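## Task

Carry the yellow supplement bottle and the small water bottle into the room shared by arm1 and arm2 so that both end upright and away from the wall opening. The black supplement bottle has to finish upright on the same piece of furniture it now rests on. Trays move by themselves: a loaded one travels along one lane and an empty one comes back on the other. None of these three bottles may touch a roller lane unless a gripper is holding it. Anything held in position only by a robot at the end does not count. Finally open the grippers and pull the arms away.

## Robot and tools

Robots: four identical i2rt Big YAM arms named arm1, arm2, arm3 and arm4. Each has six revolute joints, a two-finger gripper and a wrist camera. arm1 and arm2 share one room (the destination); arm3 and arm4 are in the other, joined to it by a wall opening and two roller lanes on which trays carry items across. Two fixed room cameras exist: cam_arm1_arm2 and cam_arm3_arm4. Wrist cameras are arm1_cam_wrist, arm2_cam_wrist, arm3_cam_wrist, arm4_cam_wrist. With joints 1 and 6 at zero and the hand level and pointing forward, the wrist camera rides above the hand looking toward the fingertips. Reach is roughly 1.0 m from the joint 1 axis.

Frames: one shared scene frame, origin on the floor, +z up. The hand point is midway between the fingertips; its z axis runs along the fingers and the fingers close along its y axis. Robot foot poses are not printed.

execute_actions: argument actions is a list holding zero or one action object. The action has one optional key per robot (arm1..arm4); under each, a joints object whose keys are absolute targets, not offsets, in joint space of that arm: joint1_rad (-2.879 to 2.879, rotates the arm about its foot, positive counter-clockwise seen from above, 0 faces the foot's direction), joint2_rad (0 to 3.141, shoulder; 0 has the upper arm pointing back roughly horizontal, increasing raises it then swings it forward), joint3_rad (0 to 3.019, elbow; 0 is fully folded, increasing opens it), joint4_rad (-1.692 to 1.57, hand pitch, positive tilts fingers up), joint5_rad (-1.57 to 1.57, hand yaw sideways, positive toward the arm's right), joint6_rad (-2.094 to 2.094, hand roll, positive clockwise viewed from behind the hand), all in radians; gripper_m (0 to 0.093, fingertip gap in metres). Tolerances counted as reached: ±0.045, ±0.14, ±0.09, ±0.055, ±0.03, ±0.035 rad and ±0.003 m. Any subset of keys may be given; all listed motions begin together and may finish at different times. Omitted joints or arms may keep pushing toward earlier targets. Unknown keys or out-of-range values reject the whole call with no motion. An empty actions list just reports state and images. Optional cameras: list of camera names or ["all"]; null or omitted gives all, [] gives none. The pictures line lists camera order of returned images.

wait: seconds from 0 to 10; commands nothing, returns state and images.

zoom_image: camera (one name) and region [x0, y0, x1, y1] in pixels of that camera's latest full image, origin at top-left, at most 504 by 504; gives a finer view.

read_manual: optional section, only "licences"; returns URDF licence text, no motion.

finished_scene: scene is the integer number of the scene being closed; irreversible; reports success and then presents the following task. Call it only once the goal holds stably with the robots released.

Result lines: joint_positions per arm; joint torques per arm joint (drive output, noisy, with per-unit offset and scale; nonzero even in free space, friction can mask or mimic load). joint_status per commanded joint: off_target means it stopped short and may still push; contact_stop or time_out means it stopped and holds where it is, except a timed-out joint may keep pushing toward its target or a nearby one (within 0.375, 0.375, 0.113, 0.225, 0.075, 0.3 rad for joints 1 to 6) and will move there if the obstruction goes. Sending a joint its current reported position relieves that push. "joint command not followed" with a cause line means a safety check (self and inter-arm clearance) blocked that arm's joint targets; the gripper target still runs; those joints read not_followed and may be retried on later actions. on_its_own lists uncommanded behaviour; its "held at" is the held target, not the position. A tiny target change may produce no motion. Loaded joints sag.

Hazards: arms do not halt on contact and can shove hard; the clearance check ignores fingers, gripper housings and wrist cameras and can react late, so keep arms apart; a firm squeeze between two robots ends the run. Paths between postures can sweep wide because joints move at different speeds. Sustained effort heats motors: MOTOR HOT warns from 85 °C; at 100 °C an OVER-TEMPERATURE FAULT drops that arm and its gripper, and affected keys read limit_stop_at_motor_heat (resend targets afterward). Grip force is about 50 to 62 N per pad. If a call reports a stop, the remaining motion calls in that reply are skipped. Objects may get occasional small nudges. Avoid dropping, slamming or knocking anything out of the work area or onto the floor, keep target items off the lanes unless gripped, and release and retract arms before finishing.

Each tool is called after "Emit:" as a command line: name --argument value for each argument, lists and objects as JSON in quotes; but a table of rows of numbers goes row by row, as --pt "numbers of a row", without its own name.

## Session

I'll start by looking at the current state and all camera images.

Emit:
execute_actions --actions '[]'

Scene clock: 0.00 s.
Joint torques (N m, as the arm reports them, + toward a larger angle): no reading
arm1.joint_positions: joint1_rad=+0.567 joint2_rad=+0.527 joint3_rad=+1.573 joint4_rad=-1.594 joint5_rad=+0.123 joint6_rad=+0.656 gripper_m=+0.094
arm1.joint_status: not commanded
arm1.hand: x=-1.2156 y=-0.4732 z=+1.4765 quat_wxyz=(-0.144, +0.550, -0.677, -0.468) (m; scene frame)
arm2.joint_positions: joint1_rad=+0.443 joint2_rad=+0.630 joint3_rad=+1.428 joint4_rad=-1.570 joint5_rad=-0.087 joint6_rad=+0.556 gripper_m=+0.094
arm2.joint_status: not commanded
arm2.hand: x=-1.5783 y=+0.2228 z=+1.3723 quat_wxyz=(-0.324, -0.032, -0.917, -0.230) (m; scene frame)
arm3.joint_positions: joint1_rad=-0.197 joint2_rad=+0.380 joint3_rad=+1.586 joint4_rad=-1.319 joint5_rad=-0.281 joint6_rad=-0.354 gripper_m=+0.095
arm3.joint_status: not commanded
arm3.hand: x=+1.1466 y=-0.5262 z=+1.5802 quat_wxyz=(-0.523, +0.620, -0.409, -0.418) (m; scene frame)
arm4.joint_positions: joint1_rad=-0.160 joint2_rad=+0.493 joint3_rad=+1.430 joint4_rad=-1.331 joint5_rad=+0.182 joint6_rad=+0.447 gripper_m=+0.094
arm4.joint_status: not commanded
arm4.hand: x=+1.5961 y=+0.1928 z=+1.5005 quat_wxyz=(-0.006, +0.769, -0.309, -0.560) (m; scene frame)
pictures: arm1_cam_wrist, arm2_cam_wrist, arm3_cam_wrist, arm4_cam_wrist, cam_arm1_arm2, cam_arm3_arm4
Images, in order (width x height): arm1_cam_wrist 616x616, arm2_cam_wrist 616x616, arm3_cam_wrist 616x616, arm4_cam_wrist 616x616, cam_arm1_arm2 504x504, cam_arm3_arm4 504x504.

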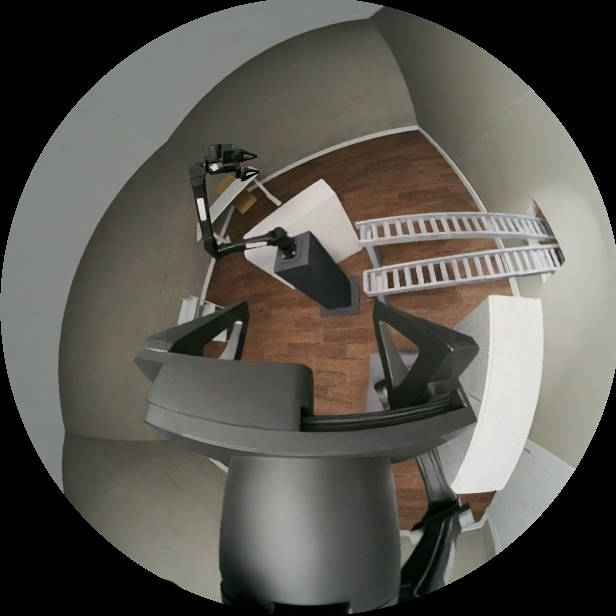

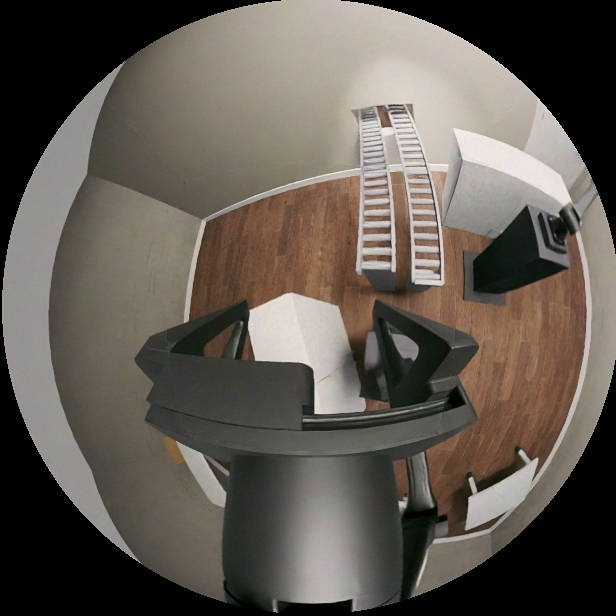

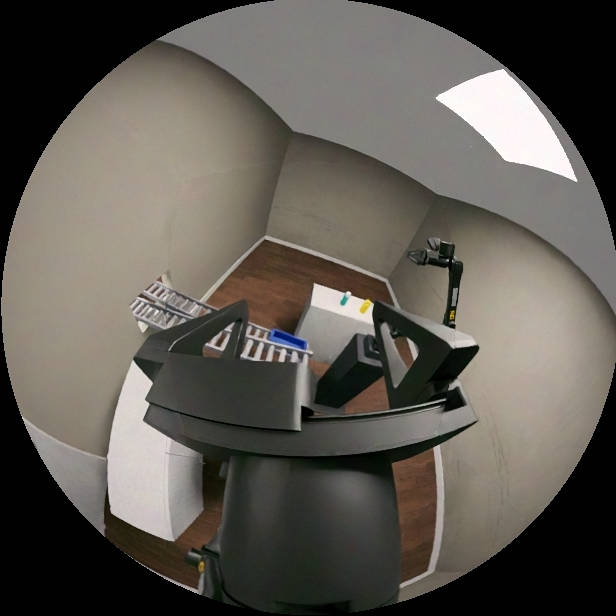

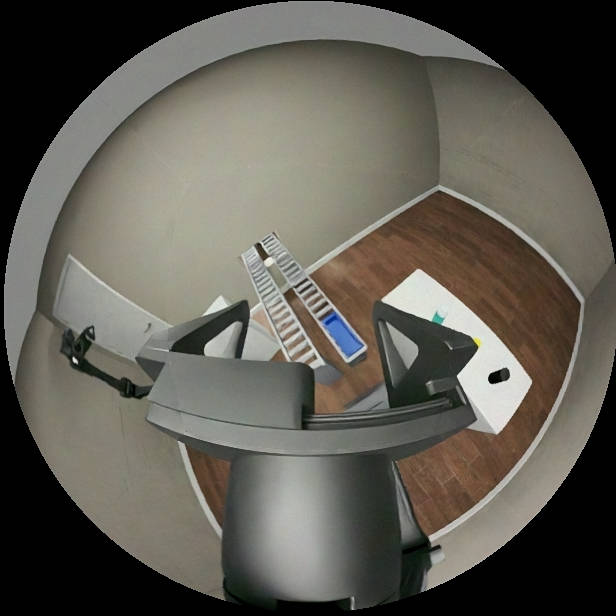

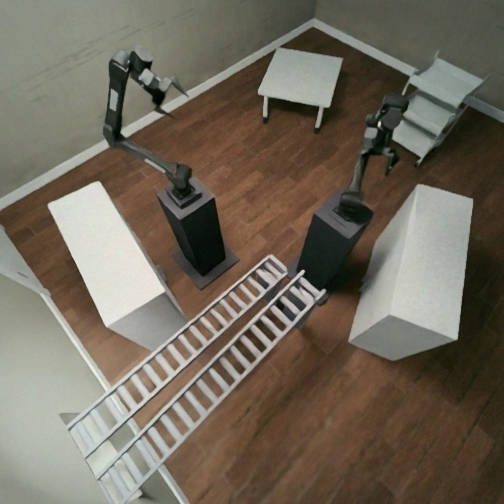

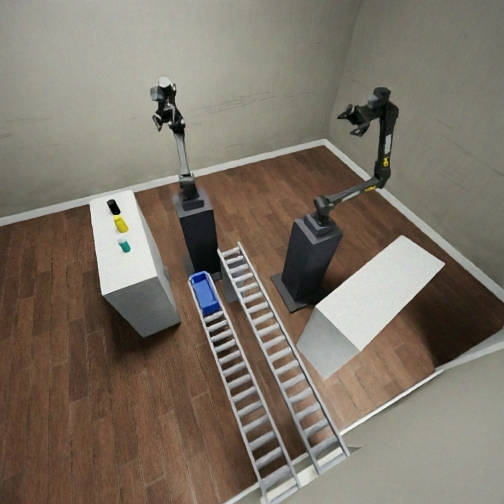

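Emit:
zoom_image --camera "cam_arm3_arm4" --region '[80, 180, 280, 380]'

Emit:
zoom_image --camera "arm4_cam_wrist" --region '[230, 220, 530, 440]'

Emit:
zoom_image --camera "cam_arm1_arm2" --region '[50, 200, 350, 500]'

Region (80, 180, 280, 380) of cam_arm3_arm4's 504x504 image, scaled by 2.520, with more detail than that image has.

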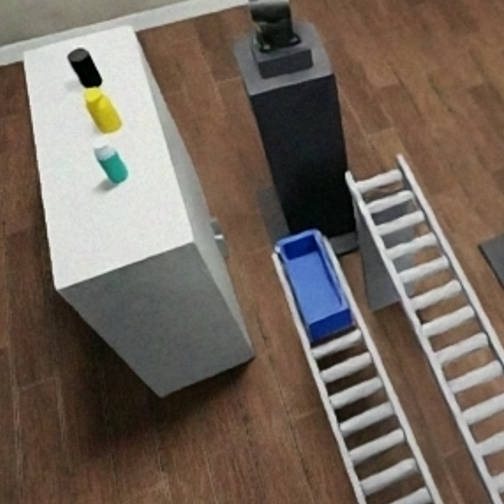

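Region (230, 220, 530, 440) of arm4_cam_wrist's 616x616 image, scaled by 1.680, with more detail than that image has; it fills the top 370 rows of this view, and the rest is white.

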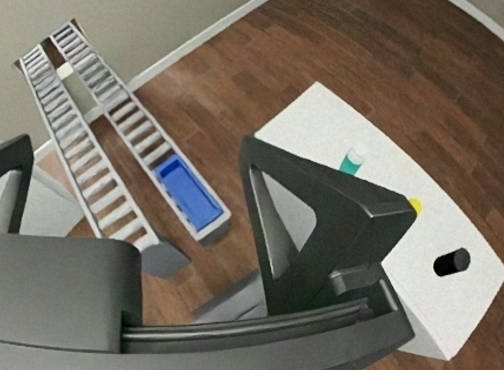

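Region (50, 200, 350, 500) of cam_arm1_arm2's 504x504 image, scaled by 1.680, with more detail than that image has.

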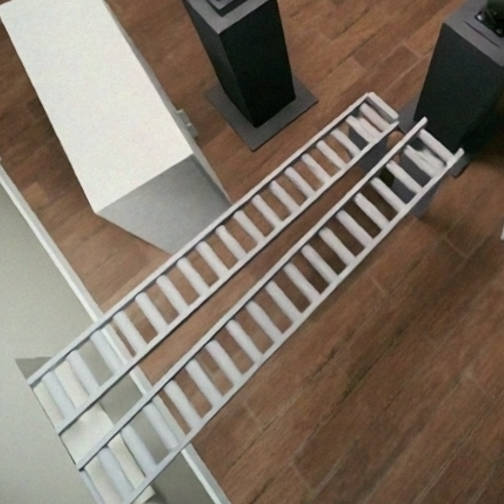

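Emit:
zoom_image --camera "arm3_cam_wrist" --region '[260, 230, 480, 400]'

Emit:
zoom_image --camera "arm3_cam_wrist" --region '[110, 250, 320, 380]'

Emit:
zoom_image --camera "arm2_cam_wrist" --region '[320, 80, 480, 310]'

Region (260, 230, 480, 400) of arm3_cam_wrist's 616x616 image, scaled by 2.291, with more detail than that image has; it fills the top 389 rows of this view, and the rest is white.

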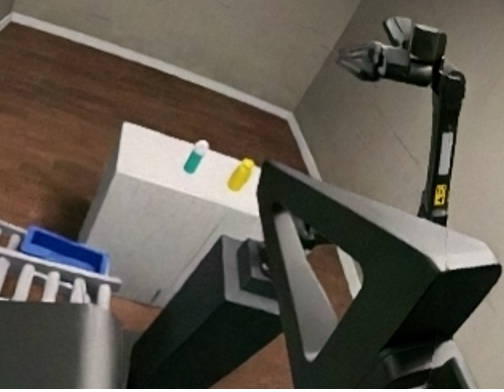

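Region (110, 250, 320, 380) of arm3_cam_wrist's 616x616 image, scaled by 2.400, with more detail than that image has; it fills the top 312 rows of this view, and the rest is white.

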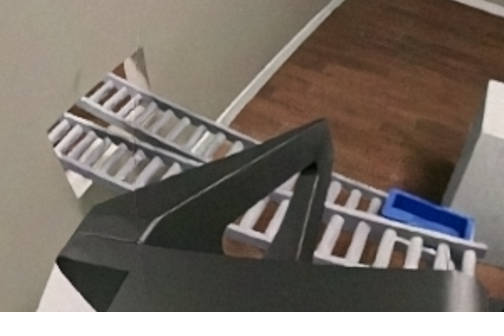

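Region (320, 80, 480, 310) of arm2_cam_wrist's 616x616 image, scaled by 2.191, with more detail than that image has; it fills the left 351 columns of this view, and the rest is white.

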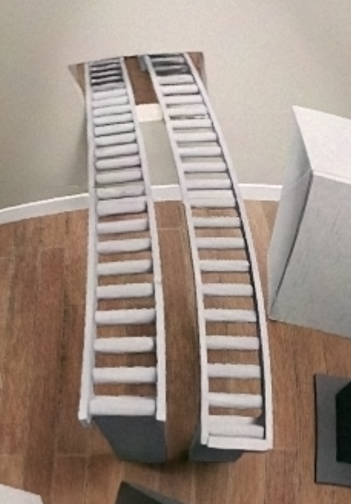

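Emit:
execute_actions --actions '[{"arm4": {"joints": {"joint1_rad": -0.151, "joint2_rad": 2.15, "joint3_rad": 1.333, "joint4_rad": -0.751, "joint5_rad": 0.0, "joint6_rad": 0.0}}, "arm3": {"joints": {"joint1_rad": 0.389, "joint2_rad": 1.985, "joint3_rad": 1.664, "joint4_rad": -1.25, "joint5_rad": 0.0, "joint6_rad": 0.0}}}]' --cameras '["arm3_cam_wrist", "arm4_cam_wrist", "cam_arm3_arm4"]'

Scene clock: 121.93 s.
Joint torques (N m, as the arm reports them, + toward a larger angle): arm1=[ 0.29  4.04  8.26  2.65  0.05 -0.14] | arm2=[-0.08  2.63  7.59  1.71 -0.07 -0.05] | arm3=[ -0.7  -18.24  11.39  -0.05   0.05   0.05] | arm4=[  0.65 -16.48   6.83   0.88  -0.08  -0.16]
arm1.joint_positions: joint1_rad=+0.567 joint2_rad=+0.527 joint3_rad=+1.573 joint4_rad=-1.594 joint5_rad=+0.123 joint6_rad=+0.656 gripper_m=+0.094
arm1.joint_status: not commanded
arm1.hand: x=-1.2156 y=-0.4732 z=+1.4765 quat_wxyz=(-0.144, +0.550, -0.677, -0.468) (m; scene frame)
arm2.joint_positions: joint1_rad=+0.443 joint2_rad=+0.630 joint3_rad=+1.428 joint4_rad=-1.570 joint5_rad=-0.087 joint6_rad=+0.556 gripper_m=+0.094
arm2.joint_status: not commanded
arm2.hand: x=-1.5783 y=+0.2228 z=+1.3723 quat_wxyz=(-0.324, -0.032, -0.917, -0.230) (m; scene frame)
arm3.joint_positions: joint1_rad=+0.390 joint2_rad=+1.980 joint3_rad=+1.641 joint4_rad=-1.251 joint5_rad=-0.001 joint6_rad=-0.010 gripper_m=+0.095
arm3.joint_status: all done
arm3.hand: x=+0.9480 y=-0.0554 z=+0.9985 quat_wxyz=(+0.006, +0.835, -0.551, +0.003) (m; scene frame)
arm4.joint_positions: joint1_rad=-0.158 joint2_rad=+2.149 joint3_rad=+1.320 joint4_rad=-0.764 joint5_rad=+0.002 joint6_rad=+0.011 gripper_m=+0.094
arm4.joint_status: all done
arm4.hand: x=+1.2269 y=+0.2341 z=+0.8009 quat_wxyz=(-0.001, +0.995, -0.102, +0.009) (m; scene frame)
pictures: arm3_cam_wrist, arm4_cam_wrist, cam_arm3_arm4
Images, in order (width x height): arm3_cam_wrist 616x616, arm4_cam_wrist 616x616, cam_arm3_arm4 504x504.

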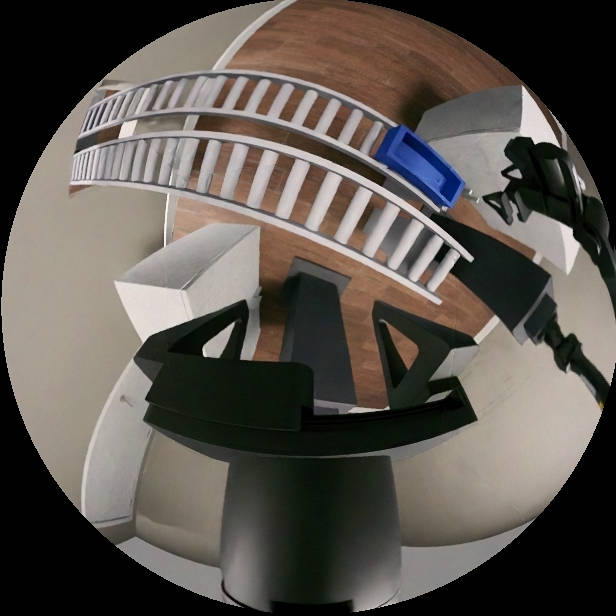

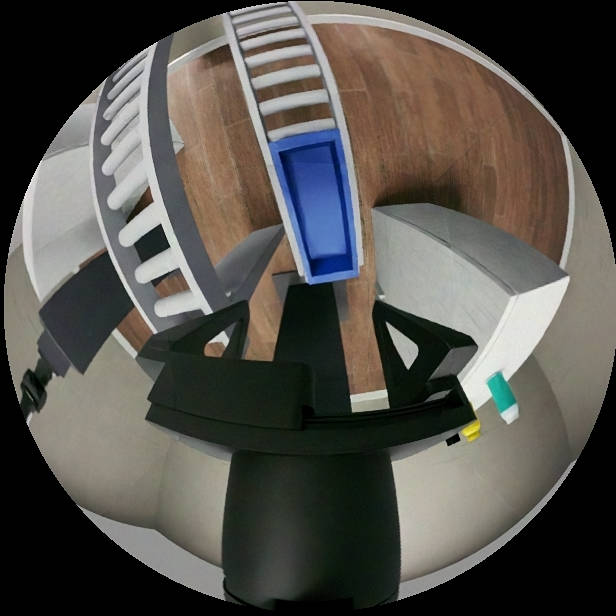

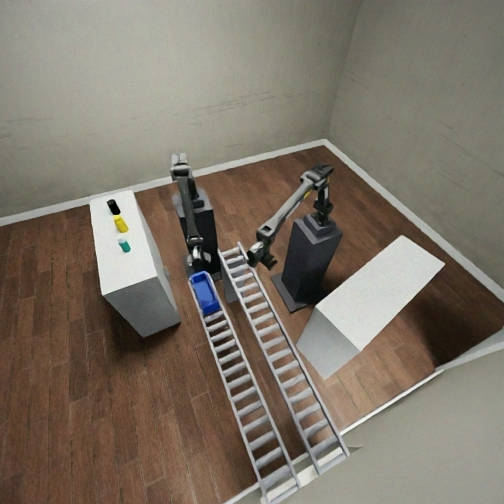

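Emit:
zoom_image --camera "arm4_cam_wrist" --region '[210, 90, 420, 320]'

Emit:
zoom_image --camera "arm3_cam_wrist" --region '[300, 90, 540, 320]'

Emit:
zoom_image --camera "arm3_cam_wrist" --region '[50, 50, 250, 230]'

Region (210, 90, 420, 320) of arm4_cam_wrist's 616x616 image, scaled by 2.191, with more detail than that image has; it fills the left 460 columns of this view, and the rest is white.

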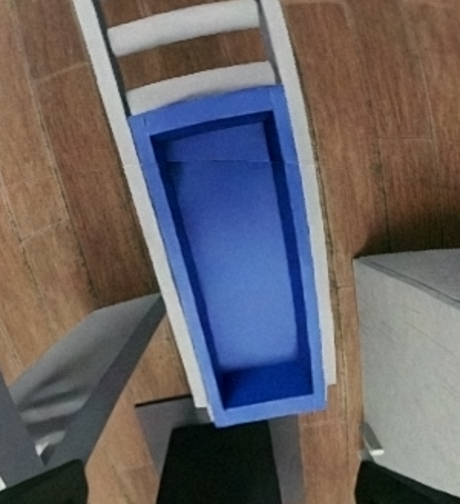

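Region (300, 90, 540, 320) of arm3_cam_wrist's 616x616 image, scaled by 2.100, with more detail than that image has; it fills the top 483 rows of this view, and the rest is white.

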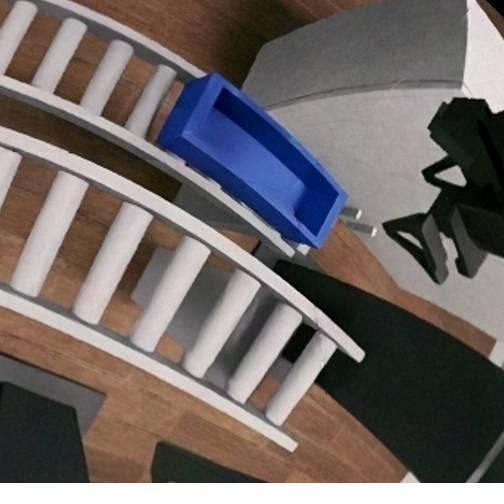

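Region (50, 50, 250, 230) of arm3_cam_wrist's 616x616 image, scaled by 2.520, with more detail than that image has; it fills the top 454 rows of this view, and the rest is white.

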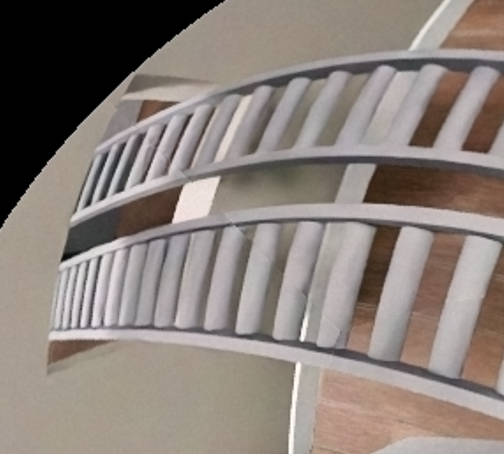

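Emit:
zoom_image --camera "arm3_cam_wrist" --region '[360, 110, 480, 230]'

Region (360, 110, 480, 230) of arm3_cam_wrist's 616x616 image, scaled by 4.200, with more detail than that image has.

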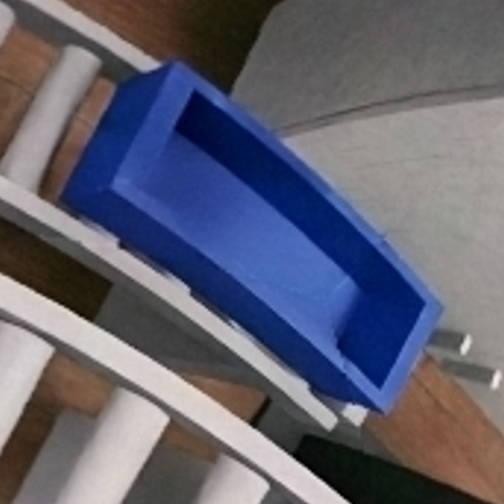

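Emit:
execute_actions --actions '[{"arm4": {"joints": {"joint1_rad": -0.108, "joint2_rad": 2.524, "joint3_rad": 1.468, "joint4_rad": -0.491, "joint5_rad": 0.0, "joint6_rad": -0.155, "gripper_m": 0.055}}, "arm2": {"joints": {"joint1_rad": -0.179, "joint4_rad": 1.257, "joint3_rad": 1.4665, "joint2_rad": 1.6, "joint5_rad": 0.0, "joint6_rad": 0.0}}, "arm3": {"joints": {"gripper_m": 0.0}}}]' --cameras '["arm3_cam_wrist", "arm4_cam_wrist", "cam_arm1_arm2"]'

Scene clock: 244.27 s.
Joint torques (N m, as the arm reports them, + toward a larger angle): arm1=[ 0.38  4.13  8.27  2.67  0.06 -0.14] | arm2=[ -0.12 -14.38   9.01   1.03   0.05  -0.19] | arm3=[ -0.76 -18.81  11.46   0.13   0.11   0.  ] | arm4=[ -0.87 -18.39   5.48   1.03   0.01  -0.16]
arm1.joint_positions: joint1_rad=+0.567 joint2_rad=+0.527 joint3_rad=+1.573 joint4_rad=-1.594 joint5_rad=+0.123 joint6_rad=+0.656 gripper_m=+0.094
arm1.joint_status: not commanded
arm1.hand: x=-1.2156 y=-0.4732 z=+1.4765 quat_wxyz=(-0.144, +0.550, -0.677, -0.468) (m; scene frame)
arm2.joint_positions: joint1_rad=-0.186 joint2_rad=+1.590 joint3_rad=+1.447 joint4_rad=+1.245 joint5_rad=-0.003 joint6_rad=+0.017 gripper_m=+0.094
arm2.joint_status: all done
arm2.hand: x=-1.1739 y=+0.0178 z=+1.5341 quat_wxyz=(-0.970, -0.028, -0.228, +0.075) (m; scene frame)
arm3.joint_positions: joint1_rad=+0.390 joint2_rad=+1.980 joint3_rad=+1.641 joint4_rad=-1.251 joint5_rad=-0.001 joint6_rad=-0.010 gripper_m=+0.001
arm3.joint_status: all done
arm3.hand: x=+0.9480 y=-0.0554 z=+0.9985 quat_wxyz=(+0.006, +0.835, -0.551, +0.003) (m; scene frame)
arm4.joint_positions: joint1_rad=-0.103 joint2_rad=+2.525 joint3_rad=+1.448 joint4_rad=-0.509 joint5_rad=+0.001 joint6_rad=-0.144 gripper_m=+0.055
arm4.joint_status: all done
arm4.hand: x=+1.2122 y=+0.2060 z=+0.6297 quat_wxyz=(-0.001, +1.000, +0.004, +0.006) (m; scene frame)
pictures: arm3_cam_wrist, arm4_cam_wrist, cam_arm1_arm2
Images, in order (width x height): arm3_cam_wrist 616x616, arm4_cam_wrist 616x616, cam_arm1_arm2 504x504.

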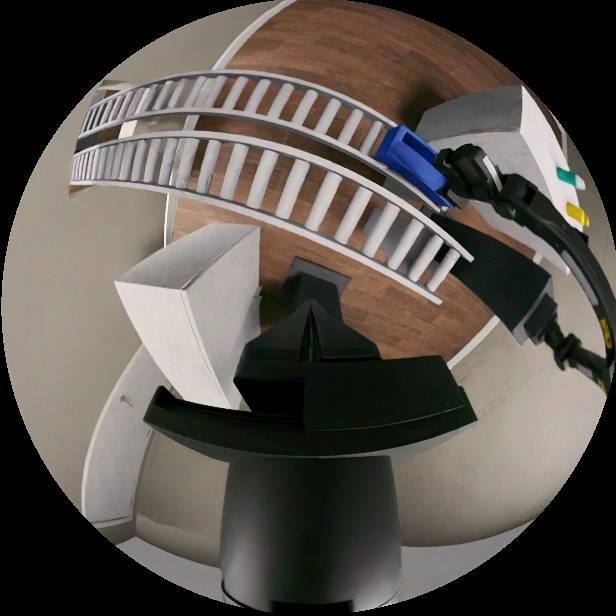

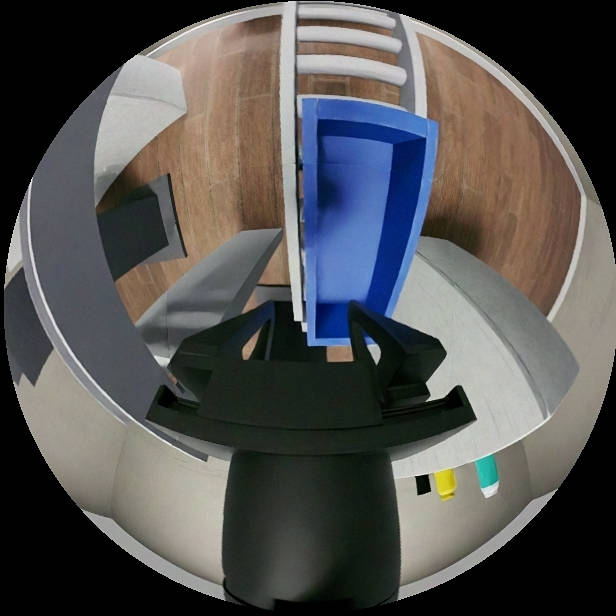

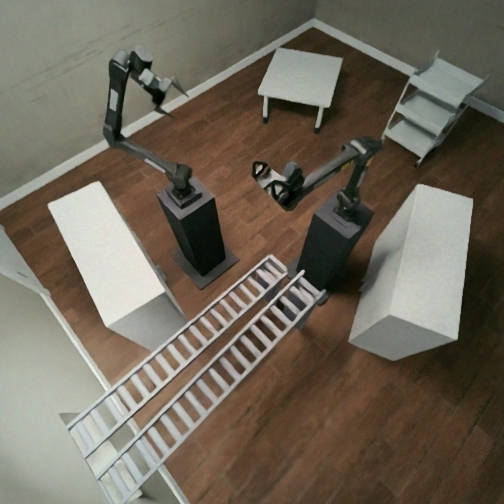

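Emit:
execute_actions --actions '[{"arm4": {"joints": {"joint2_rad": 2.746, "joint3_rad": 1.612, "joint4_rad": -0.402}}, "arm2": {"joints": {"joint2_rad": 2.72, "joint3_rad": 1.48}}}]' --cameras '["arm2_cam_wrist", "arm3_cam_wrist", "arm4_cam_wrist"]'

Scene clock: 277.30 s.
Joint torques (N m, as the arm reports them, + toward a larger angle): arm1=[ 0.45  4.04  8.24  2.62  0.06 -0.14] | arm2=[  0.99 -22.48   5.13   1.69   0.02  -0.14] | arm3=[ -1.   -18.12  11.68   0.19   0.11   0.02] | arm4=[ -0.97 -19.24   4.44   0.83   0.04  -0.12]
arm1.joint_positions: joint1_rad=+0.567 joint2_rad=+0.527 joint3_rad=+1.573 joint4_rad=-1.594 joint5_rad=+0.123 joint6_rad=+0.656 gripper_m=+0.094
arm1.joint_status: not commanded
arm1.hand: x=-1.2156 y=-0.4732 z=+1.4765 quat_wxyz=(-0.144, +0.550, -0.677, -0.468) (m; scene frame)
arm2.joint_positions: joint1_rad=-0.186 joint2_rad=+2.724 joint3_rad=+1.463 joint4_rad=+1.251 joint5_rad=-0.003 joint6_rad=+0.017 gripper_m=+0.094
arm2.joint_status: all done
arm2.hand: x=-0.9989 y=-0.0010 z=+0.7178 quat_wxyz=(-0.703, -0.073, -0.705, +0.050) (m; scene frame)
arm3.joint_positions: joint1_rad=+0.390 joint2_rad=+1.980 joint3_rad=+1.641 joint4_rad=-1.251 joint5_rad=-0.001 joint6_rad=-0.010 gripper_m=+0.001
arm3.joint_status: not commanded
arm3.hand: x=+0.9480 y=-0.0554 z=+0.9985 quat_wxyz=(+0.006, +0.835, -0.551, +0.003) (m; scene frame)
arm4.joint_positions: joint1_rad=-0.103 joint2_rad=+2.750 joint3_rad=+1.602 joint4_rad=-0.409 joint5_rad=+0.001 joint6_rad=-0.144 gripper_m=+0.055
arm4.joint_status: all done
arm4.hand: x=+1.2022 y=+0.2075 z=+0.5355 quat_wxyz=(-0.003, +1.000, +0.004, -0.008) (m; scene frame)
pictures: arm2_cam_wrist, arm3_cam_wrist, arm4_cam_wrist
Images, in order (width x height): arm2_cam_wrist 616x616, arm3_cam_wrist 616x616, arm4_cam_wrist 616x616.

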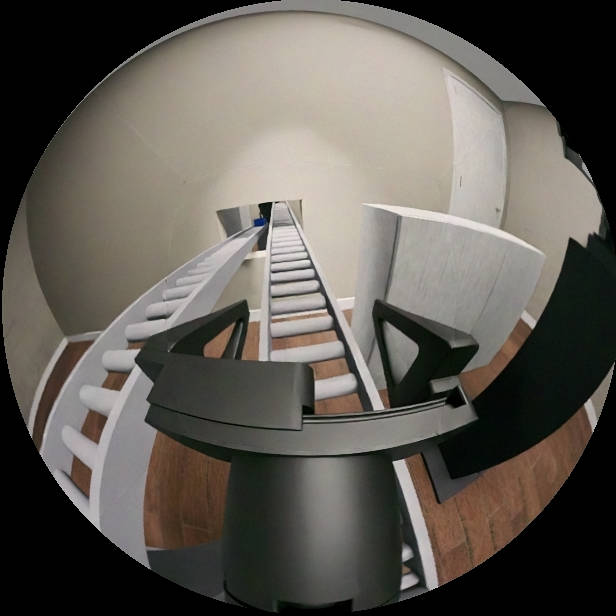

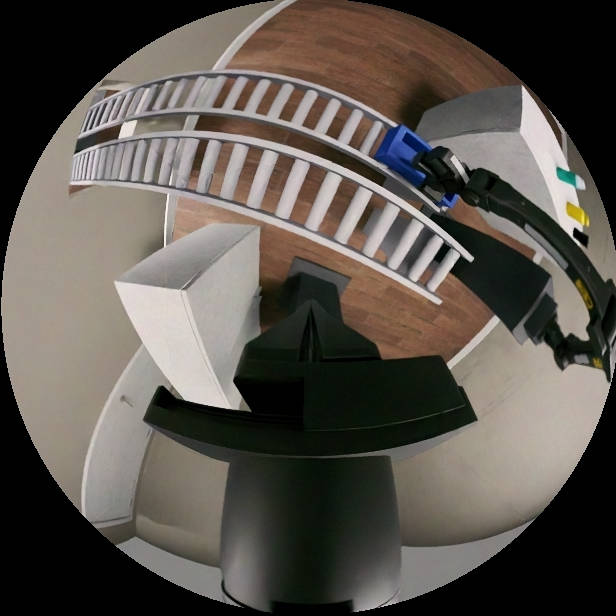

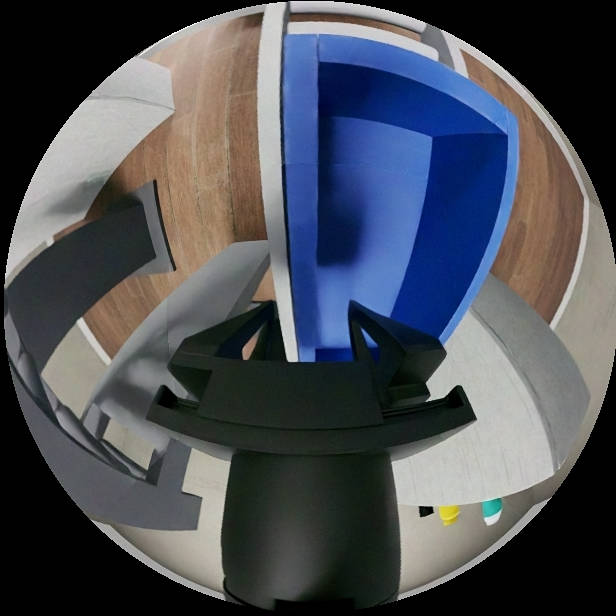

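Emit:
zoom_image --camera "arm2_cam_wrist" --region '[200, 170, 340, 290]'

Emit:
zoom_image --camera "arm3_cam_wrist" --region '[360, 110, 500, 240]'

Region (200, 170, 340, 290) of arm2_cam_wrist's 616x616 image, scaled by 3.600, with more detail than that image has; it fills the top 432 rows of this view, and the rest is white.

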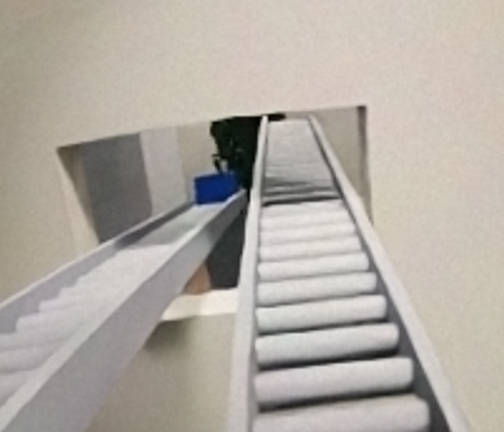

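Region (360, 110, 500, 240) of arm3_cam_wrist's 616x616 image, scaled by 3.600, with more detail than that image has; it fills the top 468 rows of this view, and the rest is white.

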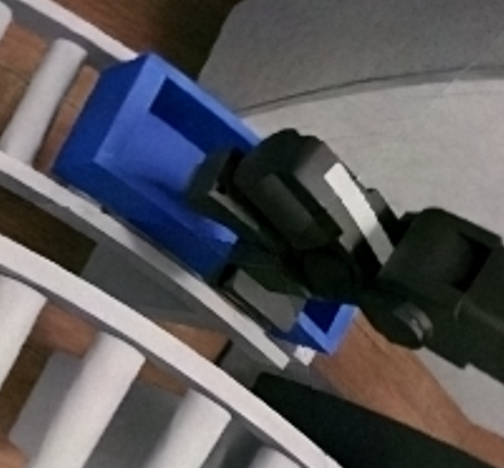

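Emit:
execute_actions --actions '[{"arm4": {"joints": {"gripper_m": 0.0}}, "arm3": {"joints": {"joint1_rad": 0.463, "joint2_rad": 2.373, "joint3_rad": 1.61, "joint4_rad": -0.79, "joint5_rad": 0.8}}, "arm2": {"joints": {"joint2_rad": 1.3, "joint4_rad": 0.0}}}]' --cameras '["arm3_cam_wrist", "arm4_cam_wrist", "cam_arm3_arm4"]'

Scene clock: 399.30 s.
Joint torques (N m, as the arm reports them, + toward a larger angle): arm1=[ 0.35  4.09  8.25  2.66  0.06 -0.13] | arm2=[  0.23 -11.12   9.49   1.2    0.06  -0.13] | arm3=[ -1.   -22.52   9.08   0.43   0.77   0.09] | arm4=[ -0.02 -18.19   4.69   0.87   0.01  -0.12]
arm1.joint_positions: joint1_rad=+0.567 joint2_rad=+0.527 joint3_rad=+1.573 joint4_rad=-1.594 joint5_rad=+0.123 joint6_rad=+0.656 gripper_m=+0.094
arm1.joint_status: not commanded
arm1.hand: x=-1.2156 y=-0.4732 z=+1.4765 quat_wxyz=(-0.144, +0.550, -0.677, -0.468) (m; scene frame)
arm2.joint_positions: joint1_rad=-0.186 joint2_rad=+1.296 joint3_rad=+1.473 joint4_rad=+0.008 joint5_rad=-0.003 joint6_rad=+0.017 gripper_m=+0.094
arm2.joint_status: all done
arm2.hand: x=-1.1583 y=+0.0157 z=+1.4879 quat_wxyz=(-0.769, -0.066, -0.633, +0.056) (m; scene frame)
arm3.joint_positions: joint1_rad=+0.465 joint2_rad=+2.400 joint3_rad=+1.583 joint4_rad=-0.801 joint5_rad=+0.797 joint6_rad=-0.009 gripper_m=+0.001
arm3.joint_status: all done
arm3.hand: x=+1.0120 y=-0.0091 z=+0.7841 quat_wxyz=(-0.318, +0.792, -0.473, +0.219) (m; scene frame)
arm4.joint_positions: joint1_rad=-0.103 joint2_rad=+2.750 joint3_rad=+1.602 joint4_rad=-0.409 joint5_rad=+0.001 joint6_rad=-0.149 gripper_m=+0.011
arm4.joint_status: gripper_m off_target (ended at +0.011, target +0.000)
arm4.hand: x=+1.2021 y=+0.2075 z=+0.5357 quat_wxyz=(-0.003, +1.000, +0.006, -0.008) (m; scene frame)
pictures: arm3_cam_wrist, arm4_cam_wrist, cam_arm3_arm4
Images, in order (width x height): arm3_cam_wrist 616x616, arm4_cam_wrist 616x616, cam_arm3_arm4 504x504.

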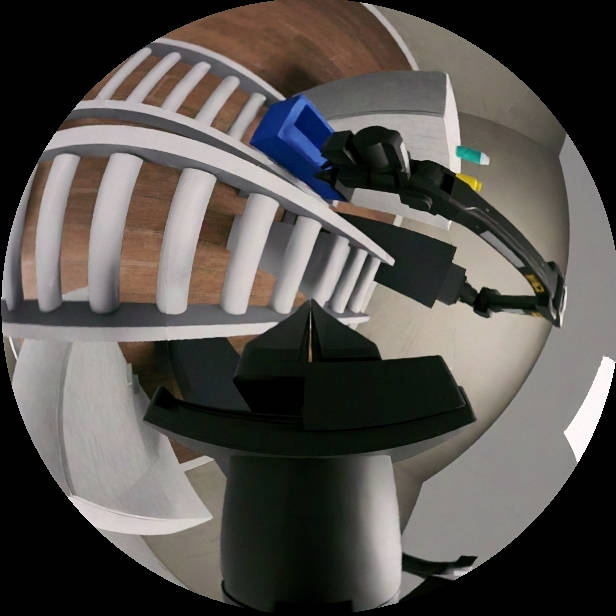

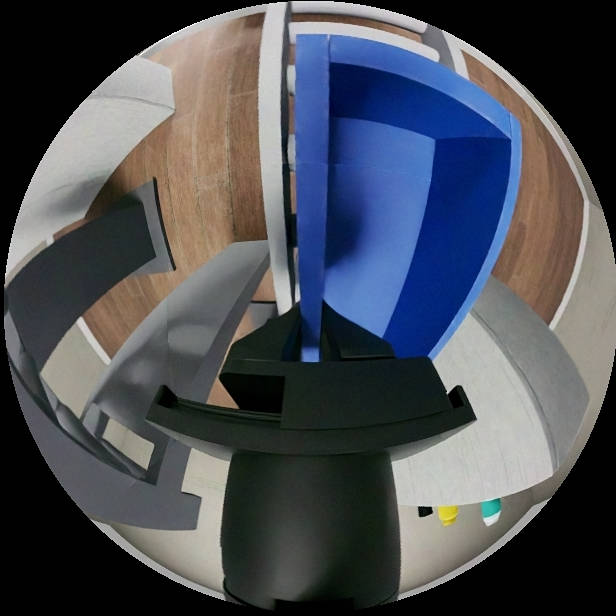

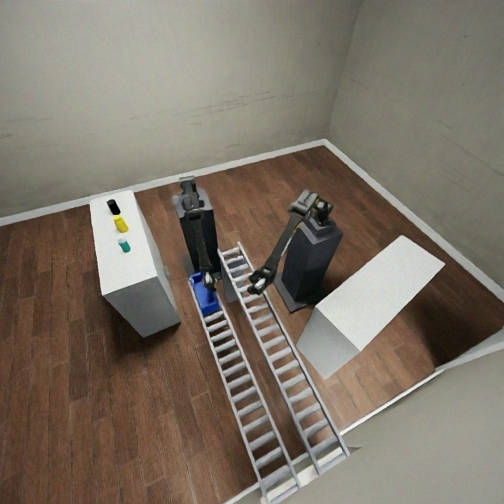

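Emit:
execute_actions --actions '[{"arm4": {"joints": {"joint2_rad": 2.18, "joint4_rad": -1.03}}, "arm3": {"joints": {"joint2_rad": 2.505, "joint3_rad": 1.67, "joint4_rad": -0.685}}}]' --cameras '["arm3_cam_wrist", "arm4_cam_wrist", "cam_arm3_arm4"]'

Scene clock: 446.97 s.
Joint torques (N m, as the arm reports them, + toward a larger angle): arm1=[ 0.24  4.19  8.24  2.63  0.06 -0.14] | arm2=[  0.46 -10.86   9.46   1.18  -0.02  -0.11] | arm3=[ -1.75 -21.15   8.46   0.61   0.68   0.13] | arm4=[  0.06 -19.57   7.89  -0.14   0.13  -0.1 ]
arm1.joint_positions: joint1_rad=+0.567 joint2_rad=+0.527 joint3_rad=+1.573 joint4_rad=-1.594 joint5_rad=+0.123 joint6_rad=+0.656 gripper_m=+0.094
arm1.joint_status: not commanded
arm1.hand: x=-1.2156 y=-0.4732 z=+1.4765 quat_wxyz=(-0.144, +0.550, -0.677, -0.468) (m; scene frame)
arm2.joint_positions: joint1_rad=-0.186 joint2_rad=+1.296 joint3_rad=+1.473 joint4_rad=+0.008 joint5_rad=-0.003 joint6_rad=+0.017 gripper_m=+0.094
arm2.joint_status: not commanded
arm2.hand: x=-1.1583 y=+0.0157 z=+1.4879 quat_wxyz=(-0.769, -0.066, -0.633, +0.056) (m; scene frame)
arm3.joint_positions: joint1_rad=+0.465 joint2_rad=+2.497 joint3_rad=+1.652 joint4_rad=-0.695 joint5_rad=+0.798 joint6_rad=-0.009 gripper_m=+0.001
arm3.joint_status: all done
arm3.hand: x=+1.0002 y=+0.0141 z=+0.7449 quat_wxyz=(-0.338, +0.784, -0.486, +0.188) (m; scene frame)
arm4.joint_positions: joint1_rad=-0.103 joint2_rad=+2.193 joint3_rad=+1.597 joint4_rad=-1.016 joint5_rad=-0.003 joint6_rad=-0.152 gripper_m=+0.011
arm4.joint_status: all done
arm4.hand: x=+1.1576 y=+0.2125 z=+0.8564 quat_wxyz=(+0.003, +1.000, +0.007, +0.019) (m; scene frame)
pictures: arm3_cam_wrist, arm4_cam_wrist, cam_arm3_arm4
Images, in order (width x height): arm3_cam_wrist 616x616, arm4_cam_wrist 616x616, cam_arm3_arm4 504x504.

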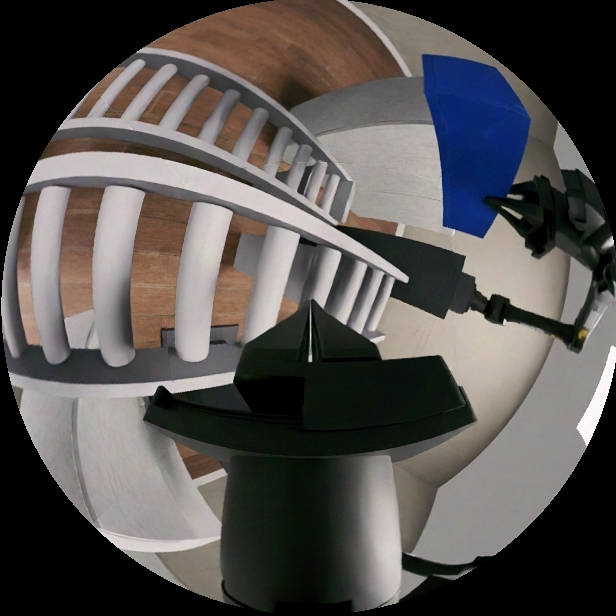

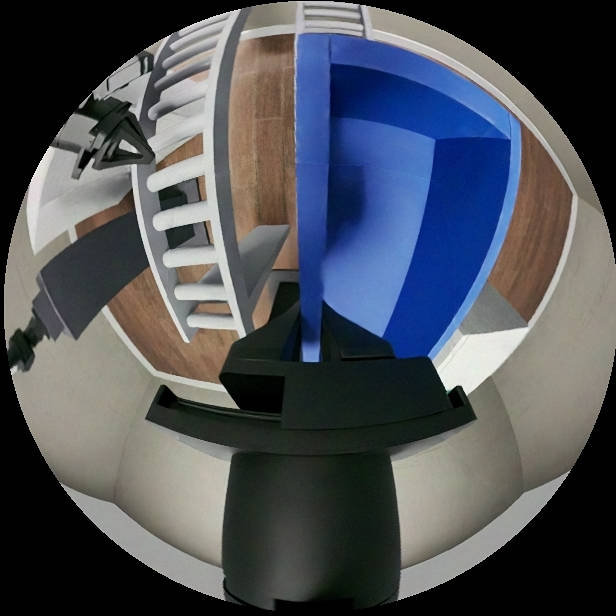

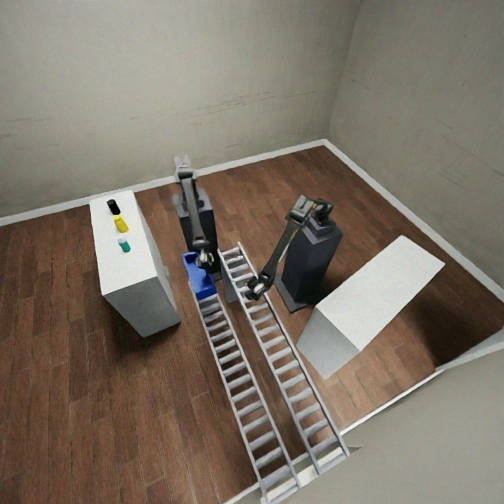

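Emit:
execute_actions --actions '[{"arm4": {"joints": {"joint1_rad": 0.325, "joint2_rad": 2.22, "joint3_rad": 1.572, "joint4_rad": -1.07, "joint5_rad": -0.044, "joint6_rad": 0.285}}, "arm3": {"joints": {"joint2_rad": 2.54}}}]' --cameras '["arm3_cam_wrist", "arm4_cam_wrist", "cam_arm3_arm4"]'

Scene clock: 469.53 s.
Joint torques (N m, as the arm reports them, + toward a larger angle): arm1=[ 0.44  4.04  8.25  2.64  0.06 -0.13] | arm2=[  0.37 -10.56   9.29   1.23   0.01  -0.15] | arm3=[ -0.72 -20.11   8.12   0.49   0.72   0.09] | arm4=[  0.29 -18.79   6.91  -0.23   0.09   0.06]
arm1.joint_positions: joint1_rad=+0.567 joint2_rad=+0.527 joint3_rad=+1.573 joint4_rad=-1.594 joint5_rad=+0.123 joint6_rad=+0.656 gripper_m=+0.094
arm1.joint_status: not commanded
arm1.hand: x=-1.2156 y=-0.4732 z=+1.4765 quat_wxyz=(-0.144, +0.550, -0.677, -0.468) (m; scene frame)
arm2.joint_positions: joint1_rad=-0.186 joint2_rad=+1.296 joint3_rad=+1.473 joint4_rad=+0.008 joint5_rad=-0.003 joint6_rad=+0.017 gripper_m=+0.094
arm2.joint_status: not commanded
arm2.hand: x=-1.1583 y=+0.0157 z=+1.4879 quat_wxyz=(-0.769, -0.066, -0.633, +0.056) (m; scene frame)
arm3.joint_positions: joint1_rad=+0.465 joint2_rad=+2.518 joint3_rad=+1.652 joint4_rad=-0.695 joint5_rad=+0.798 joint6_rad=-0.009 gripper_m=+0.001
arm3.joint_status: all done
arm3.hand: x=+1.0031 y=+0.0082 z=+0.7320 quat_wxyz=(-0.333, +0.786, -0.482, +0.197) (m; scene frame)
arm4.joint_positions: joint1_rad=+0.321 joint2_rad=+2.222 joint3_rad=+1.567 joint4_rad=-1.053 joint5_rad=-0.045 joint6_rad=+0.272 gripper_m=+0.011
arm4.joint_status: all done
arm4.hand: x=+1.2063 y=-0.0397 z=+0.8316 quat_wxyz=(+0.002, +0.997, +0.006, +0.071) (m; scene frame)
pictures: arm3_cam_wrist, arm4_cam_wrist, cam_arm3_arm4
Images, in order (width x height): arm3_cam_wrist 616x616, arm4_cam_wrist 616x616, cam_arm3_arm4 504x504.

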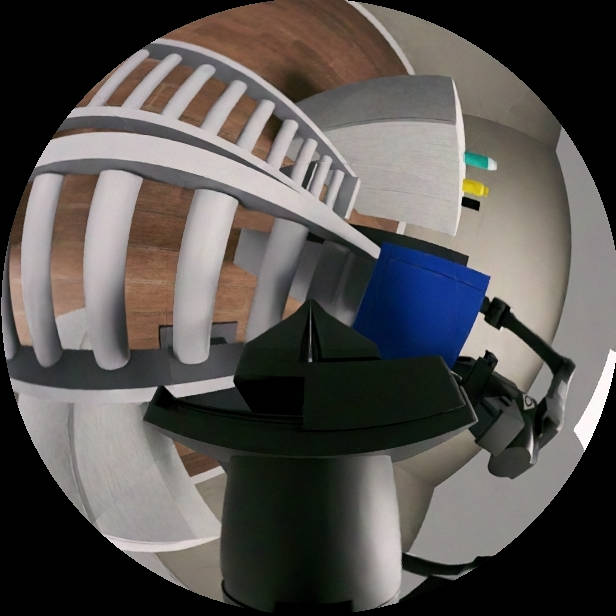

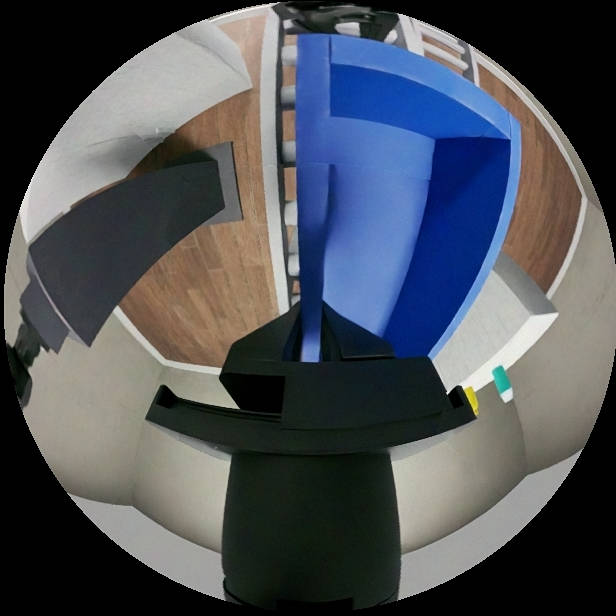

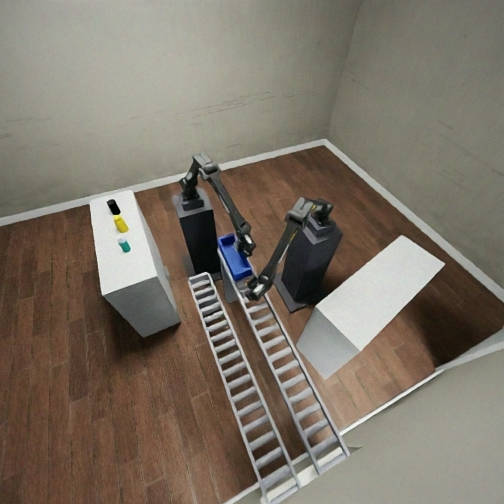

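Emit:
zoom_image --camera "arm4_cam_wrist" --region '[220, 0, 500, 330]'

Emit:
zoom_image --camera "cam_arm3_arm4" --region '[180, 210, 310, 340]'

Region (220, 0, 500, 330) of arm4_cam_wrist's 616x616 image, scaled by 1.527, with more detail than that image has; it fills the left 428 columns of this view, and the rest is white.

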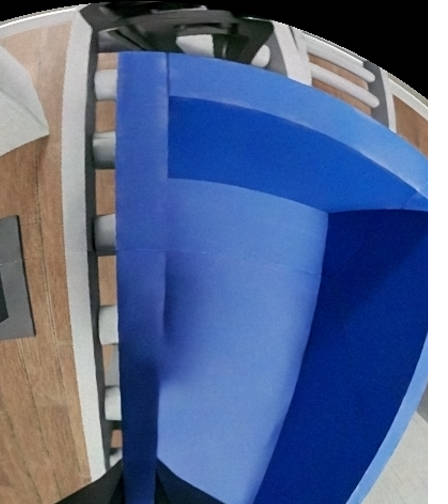

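Region (180, 210, 310, 340) of cam_arm3_arm4's 504x504 image, scaled by 3.877, with more detail than that image has.

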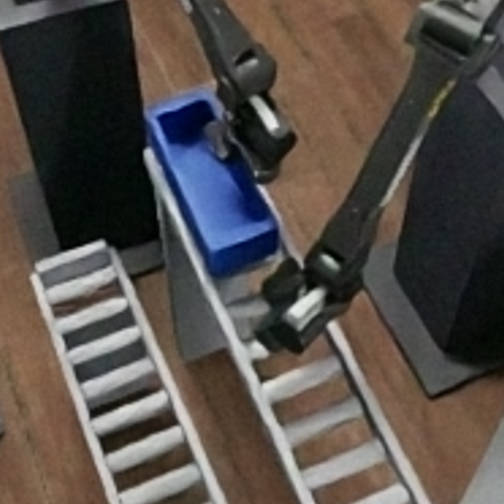

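Emit:
execute_actions --actions '[{"arm4": {"joints": {"joint1_rad": 0.352, "joint2_rad": 2.324, "joint3_rad": 1.60, "joint4_rad": -0.968, "joint6_rad": 0.31}}, "arm3": {"joints": {"joint2_rad": 2.56}}}]' --cameras '["arm3_cam_wrist", "arm4_cam_wrist", "cam_arm3_arm4"]'

Scene clock: 494.50 s.
Joint torques (N m, as the arm reports them, + toward a larger angle): arm1=[ 0.48  4.12  8.27  2.63  0.07 -0.13] | arm2=[  0.49 -10.66   9.29   1.42   0.03  -0.12] | arm3=[ -0.71 -20.22   7.93   0.33   0.63   0.12] | arm4=[ -0.09 -19.07   8.06   0.88   0.18   0.05]
arm1.joint_positions: joint1_rad=+0.567 joint2_rad=+0.527 joint3_rad=+1.573 joint4_rad=-1.594 joint5_rad=+0.123 joint6_rad=+0.656 gripper_m=+0.094
arm1.joint_status: not commanded
arm1.hand: x=-1.2156 y=-0.4732 z=+1.4765 quat_wxyz=(-0.144, +0.550, -0.677, -0.468) (m; scene frame)
arm2.joint_positions: joint1_rad=-0.186 joint2_rad=+1.296 joint3_rad=+1.473 joint4_rad=+0.008 joint5_rad=-0.003 joint6_rad=+0.017 gripper_m=+0.094
arm2.joint_status: not commanded
arm2.hand: x=-1.1583 y=+0.0157 z=+1.4879 quat_wxyz=(-0.769, -0.066, -0.633, +0.056) (m; scene frame)
arm3.joint_positions: joint1_rad=+0.465 joint2_rad=+2.538 joint3_rad=+1.652 joint4_rad=-0.695 joint5_rad=+0.798 joint6_rad=-0.009 gripper_m=+0.001
arm3.joint_status: all done
arm3.hand: x=+1.0058 y=+0.0027 z=+0.7204 quat_wxyz=(-0.328, +0.788, -0.479, +0.204) (m; scene frame)
arm4.joint_positions: joint1_rad=+0.353 joint2_rad=+2.332 joint3_rad=+1.570 joint4_rad=-0.980 joint5_rad=-0.047 joint6_rad=+0.297 gripper_m=+0.011
arm4.joint_status: all done
arm4.hand: x=+1.2192 y=-0.0549 z=+0.7693 quat_wxyz=(-0.005, +0.996, +0.009, +0.086) (m; scene frame)
pictures: arm3_cam_wrist, arm4_cam_wrist, cam_arm3_arm4
Images, in order (width x height): arm3_cam_wrist 616x616, arm4_cam_wrist 616x616, cam_arm3_arm4 504x504.

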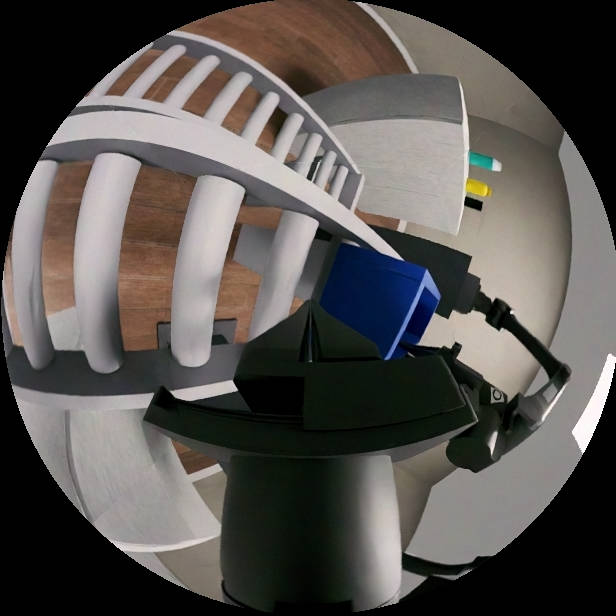

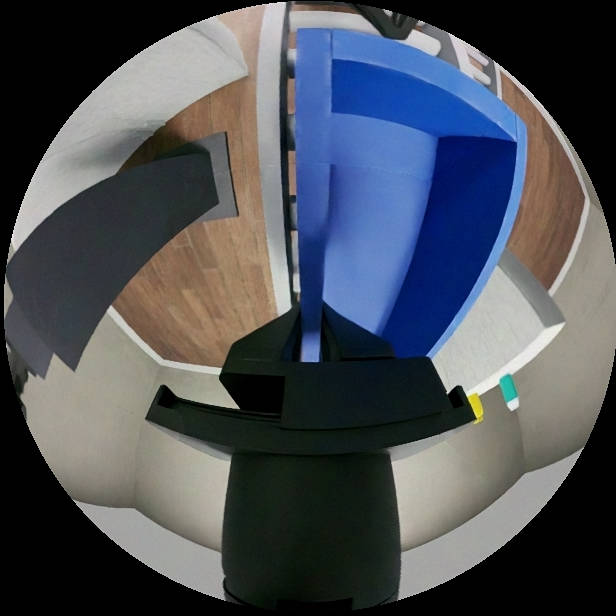

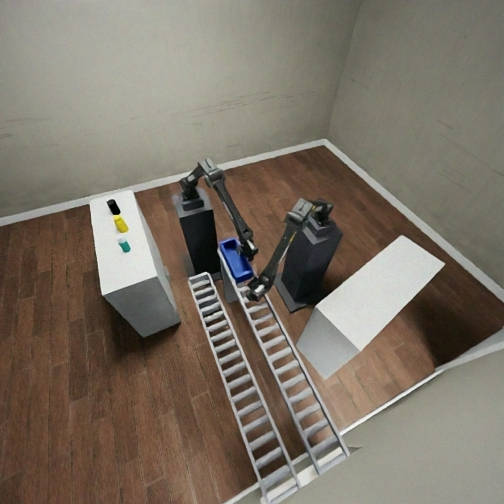

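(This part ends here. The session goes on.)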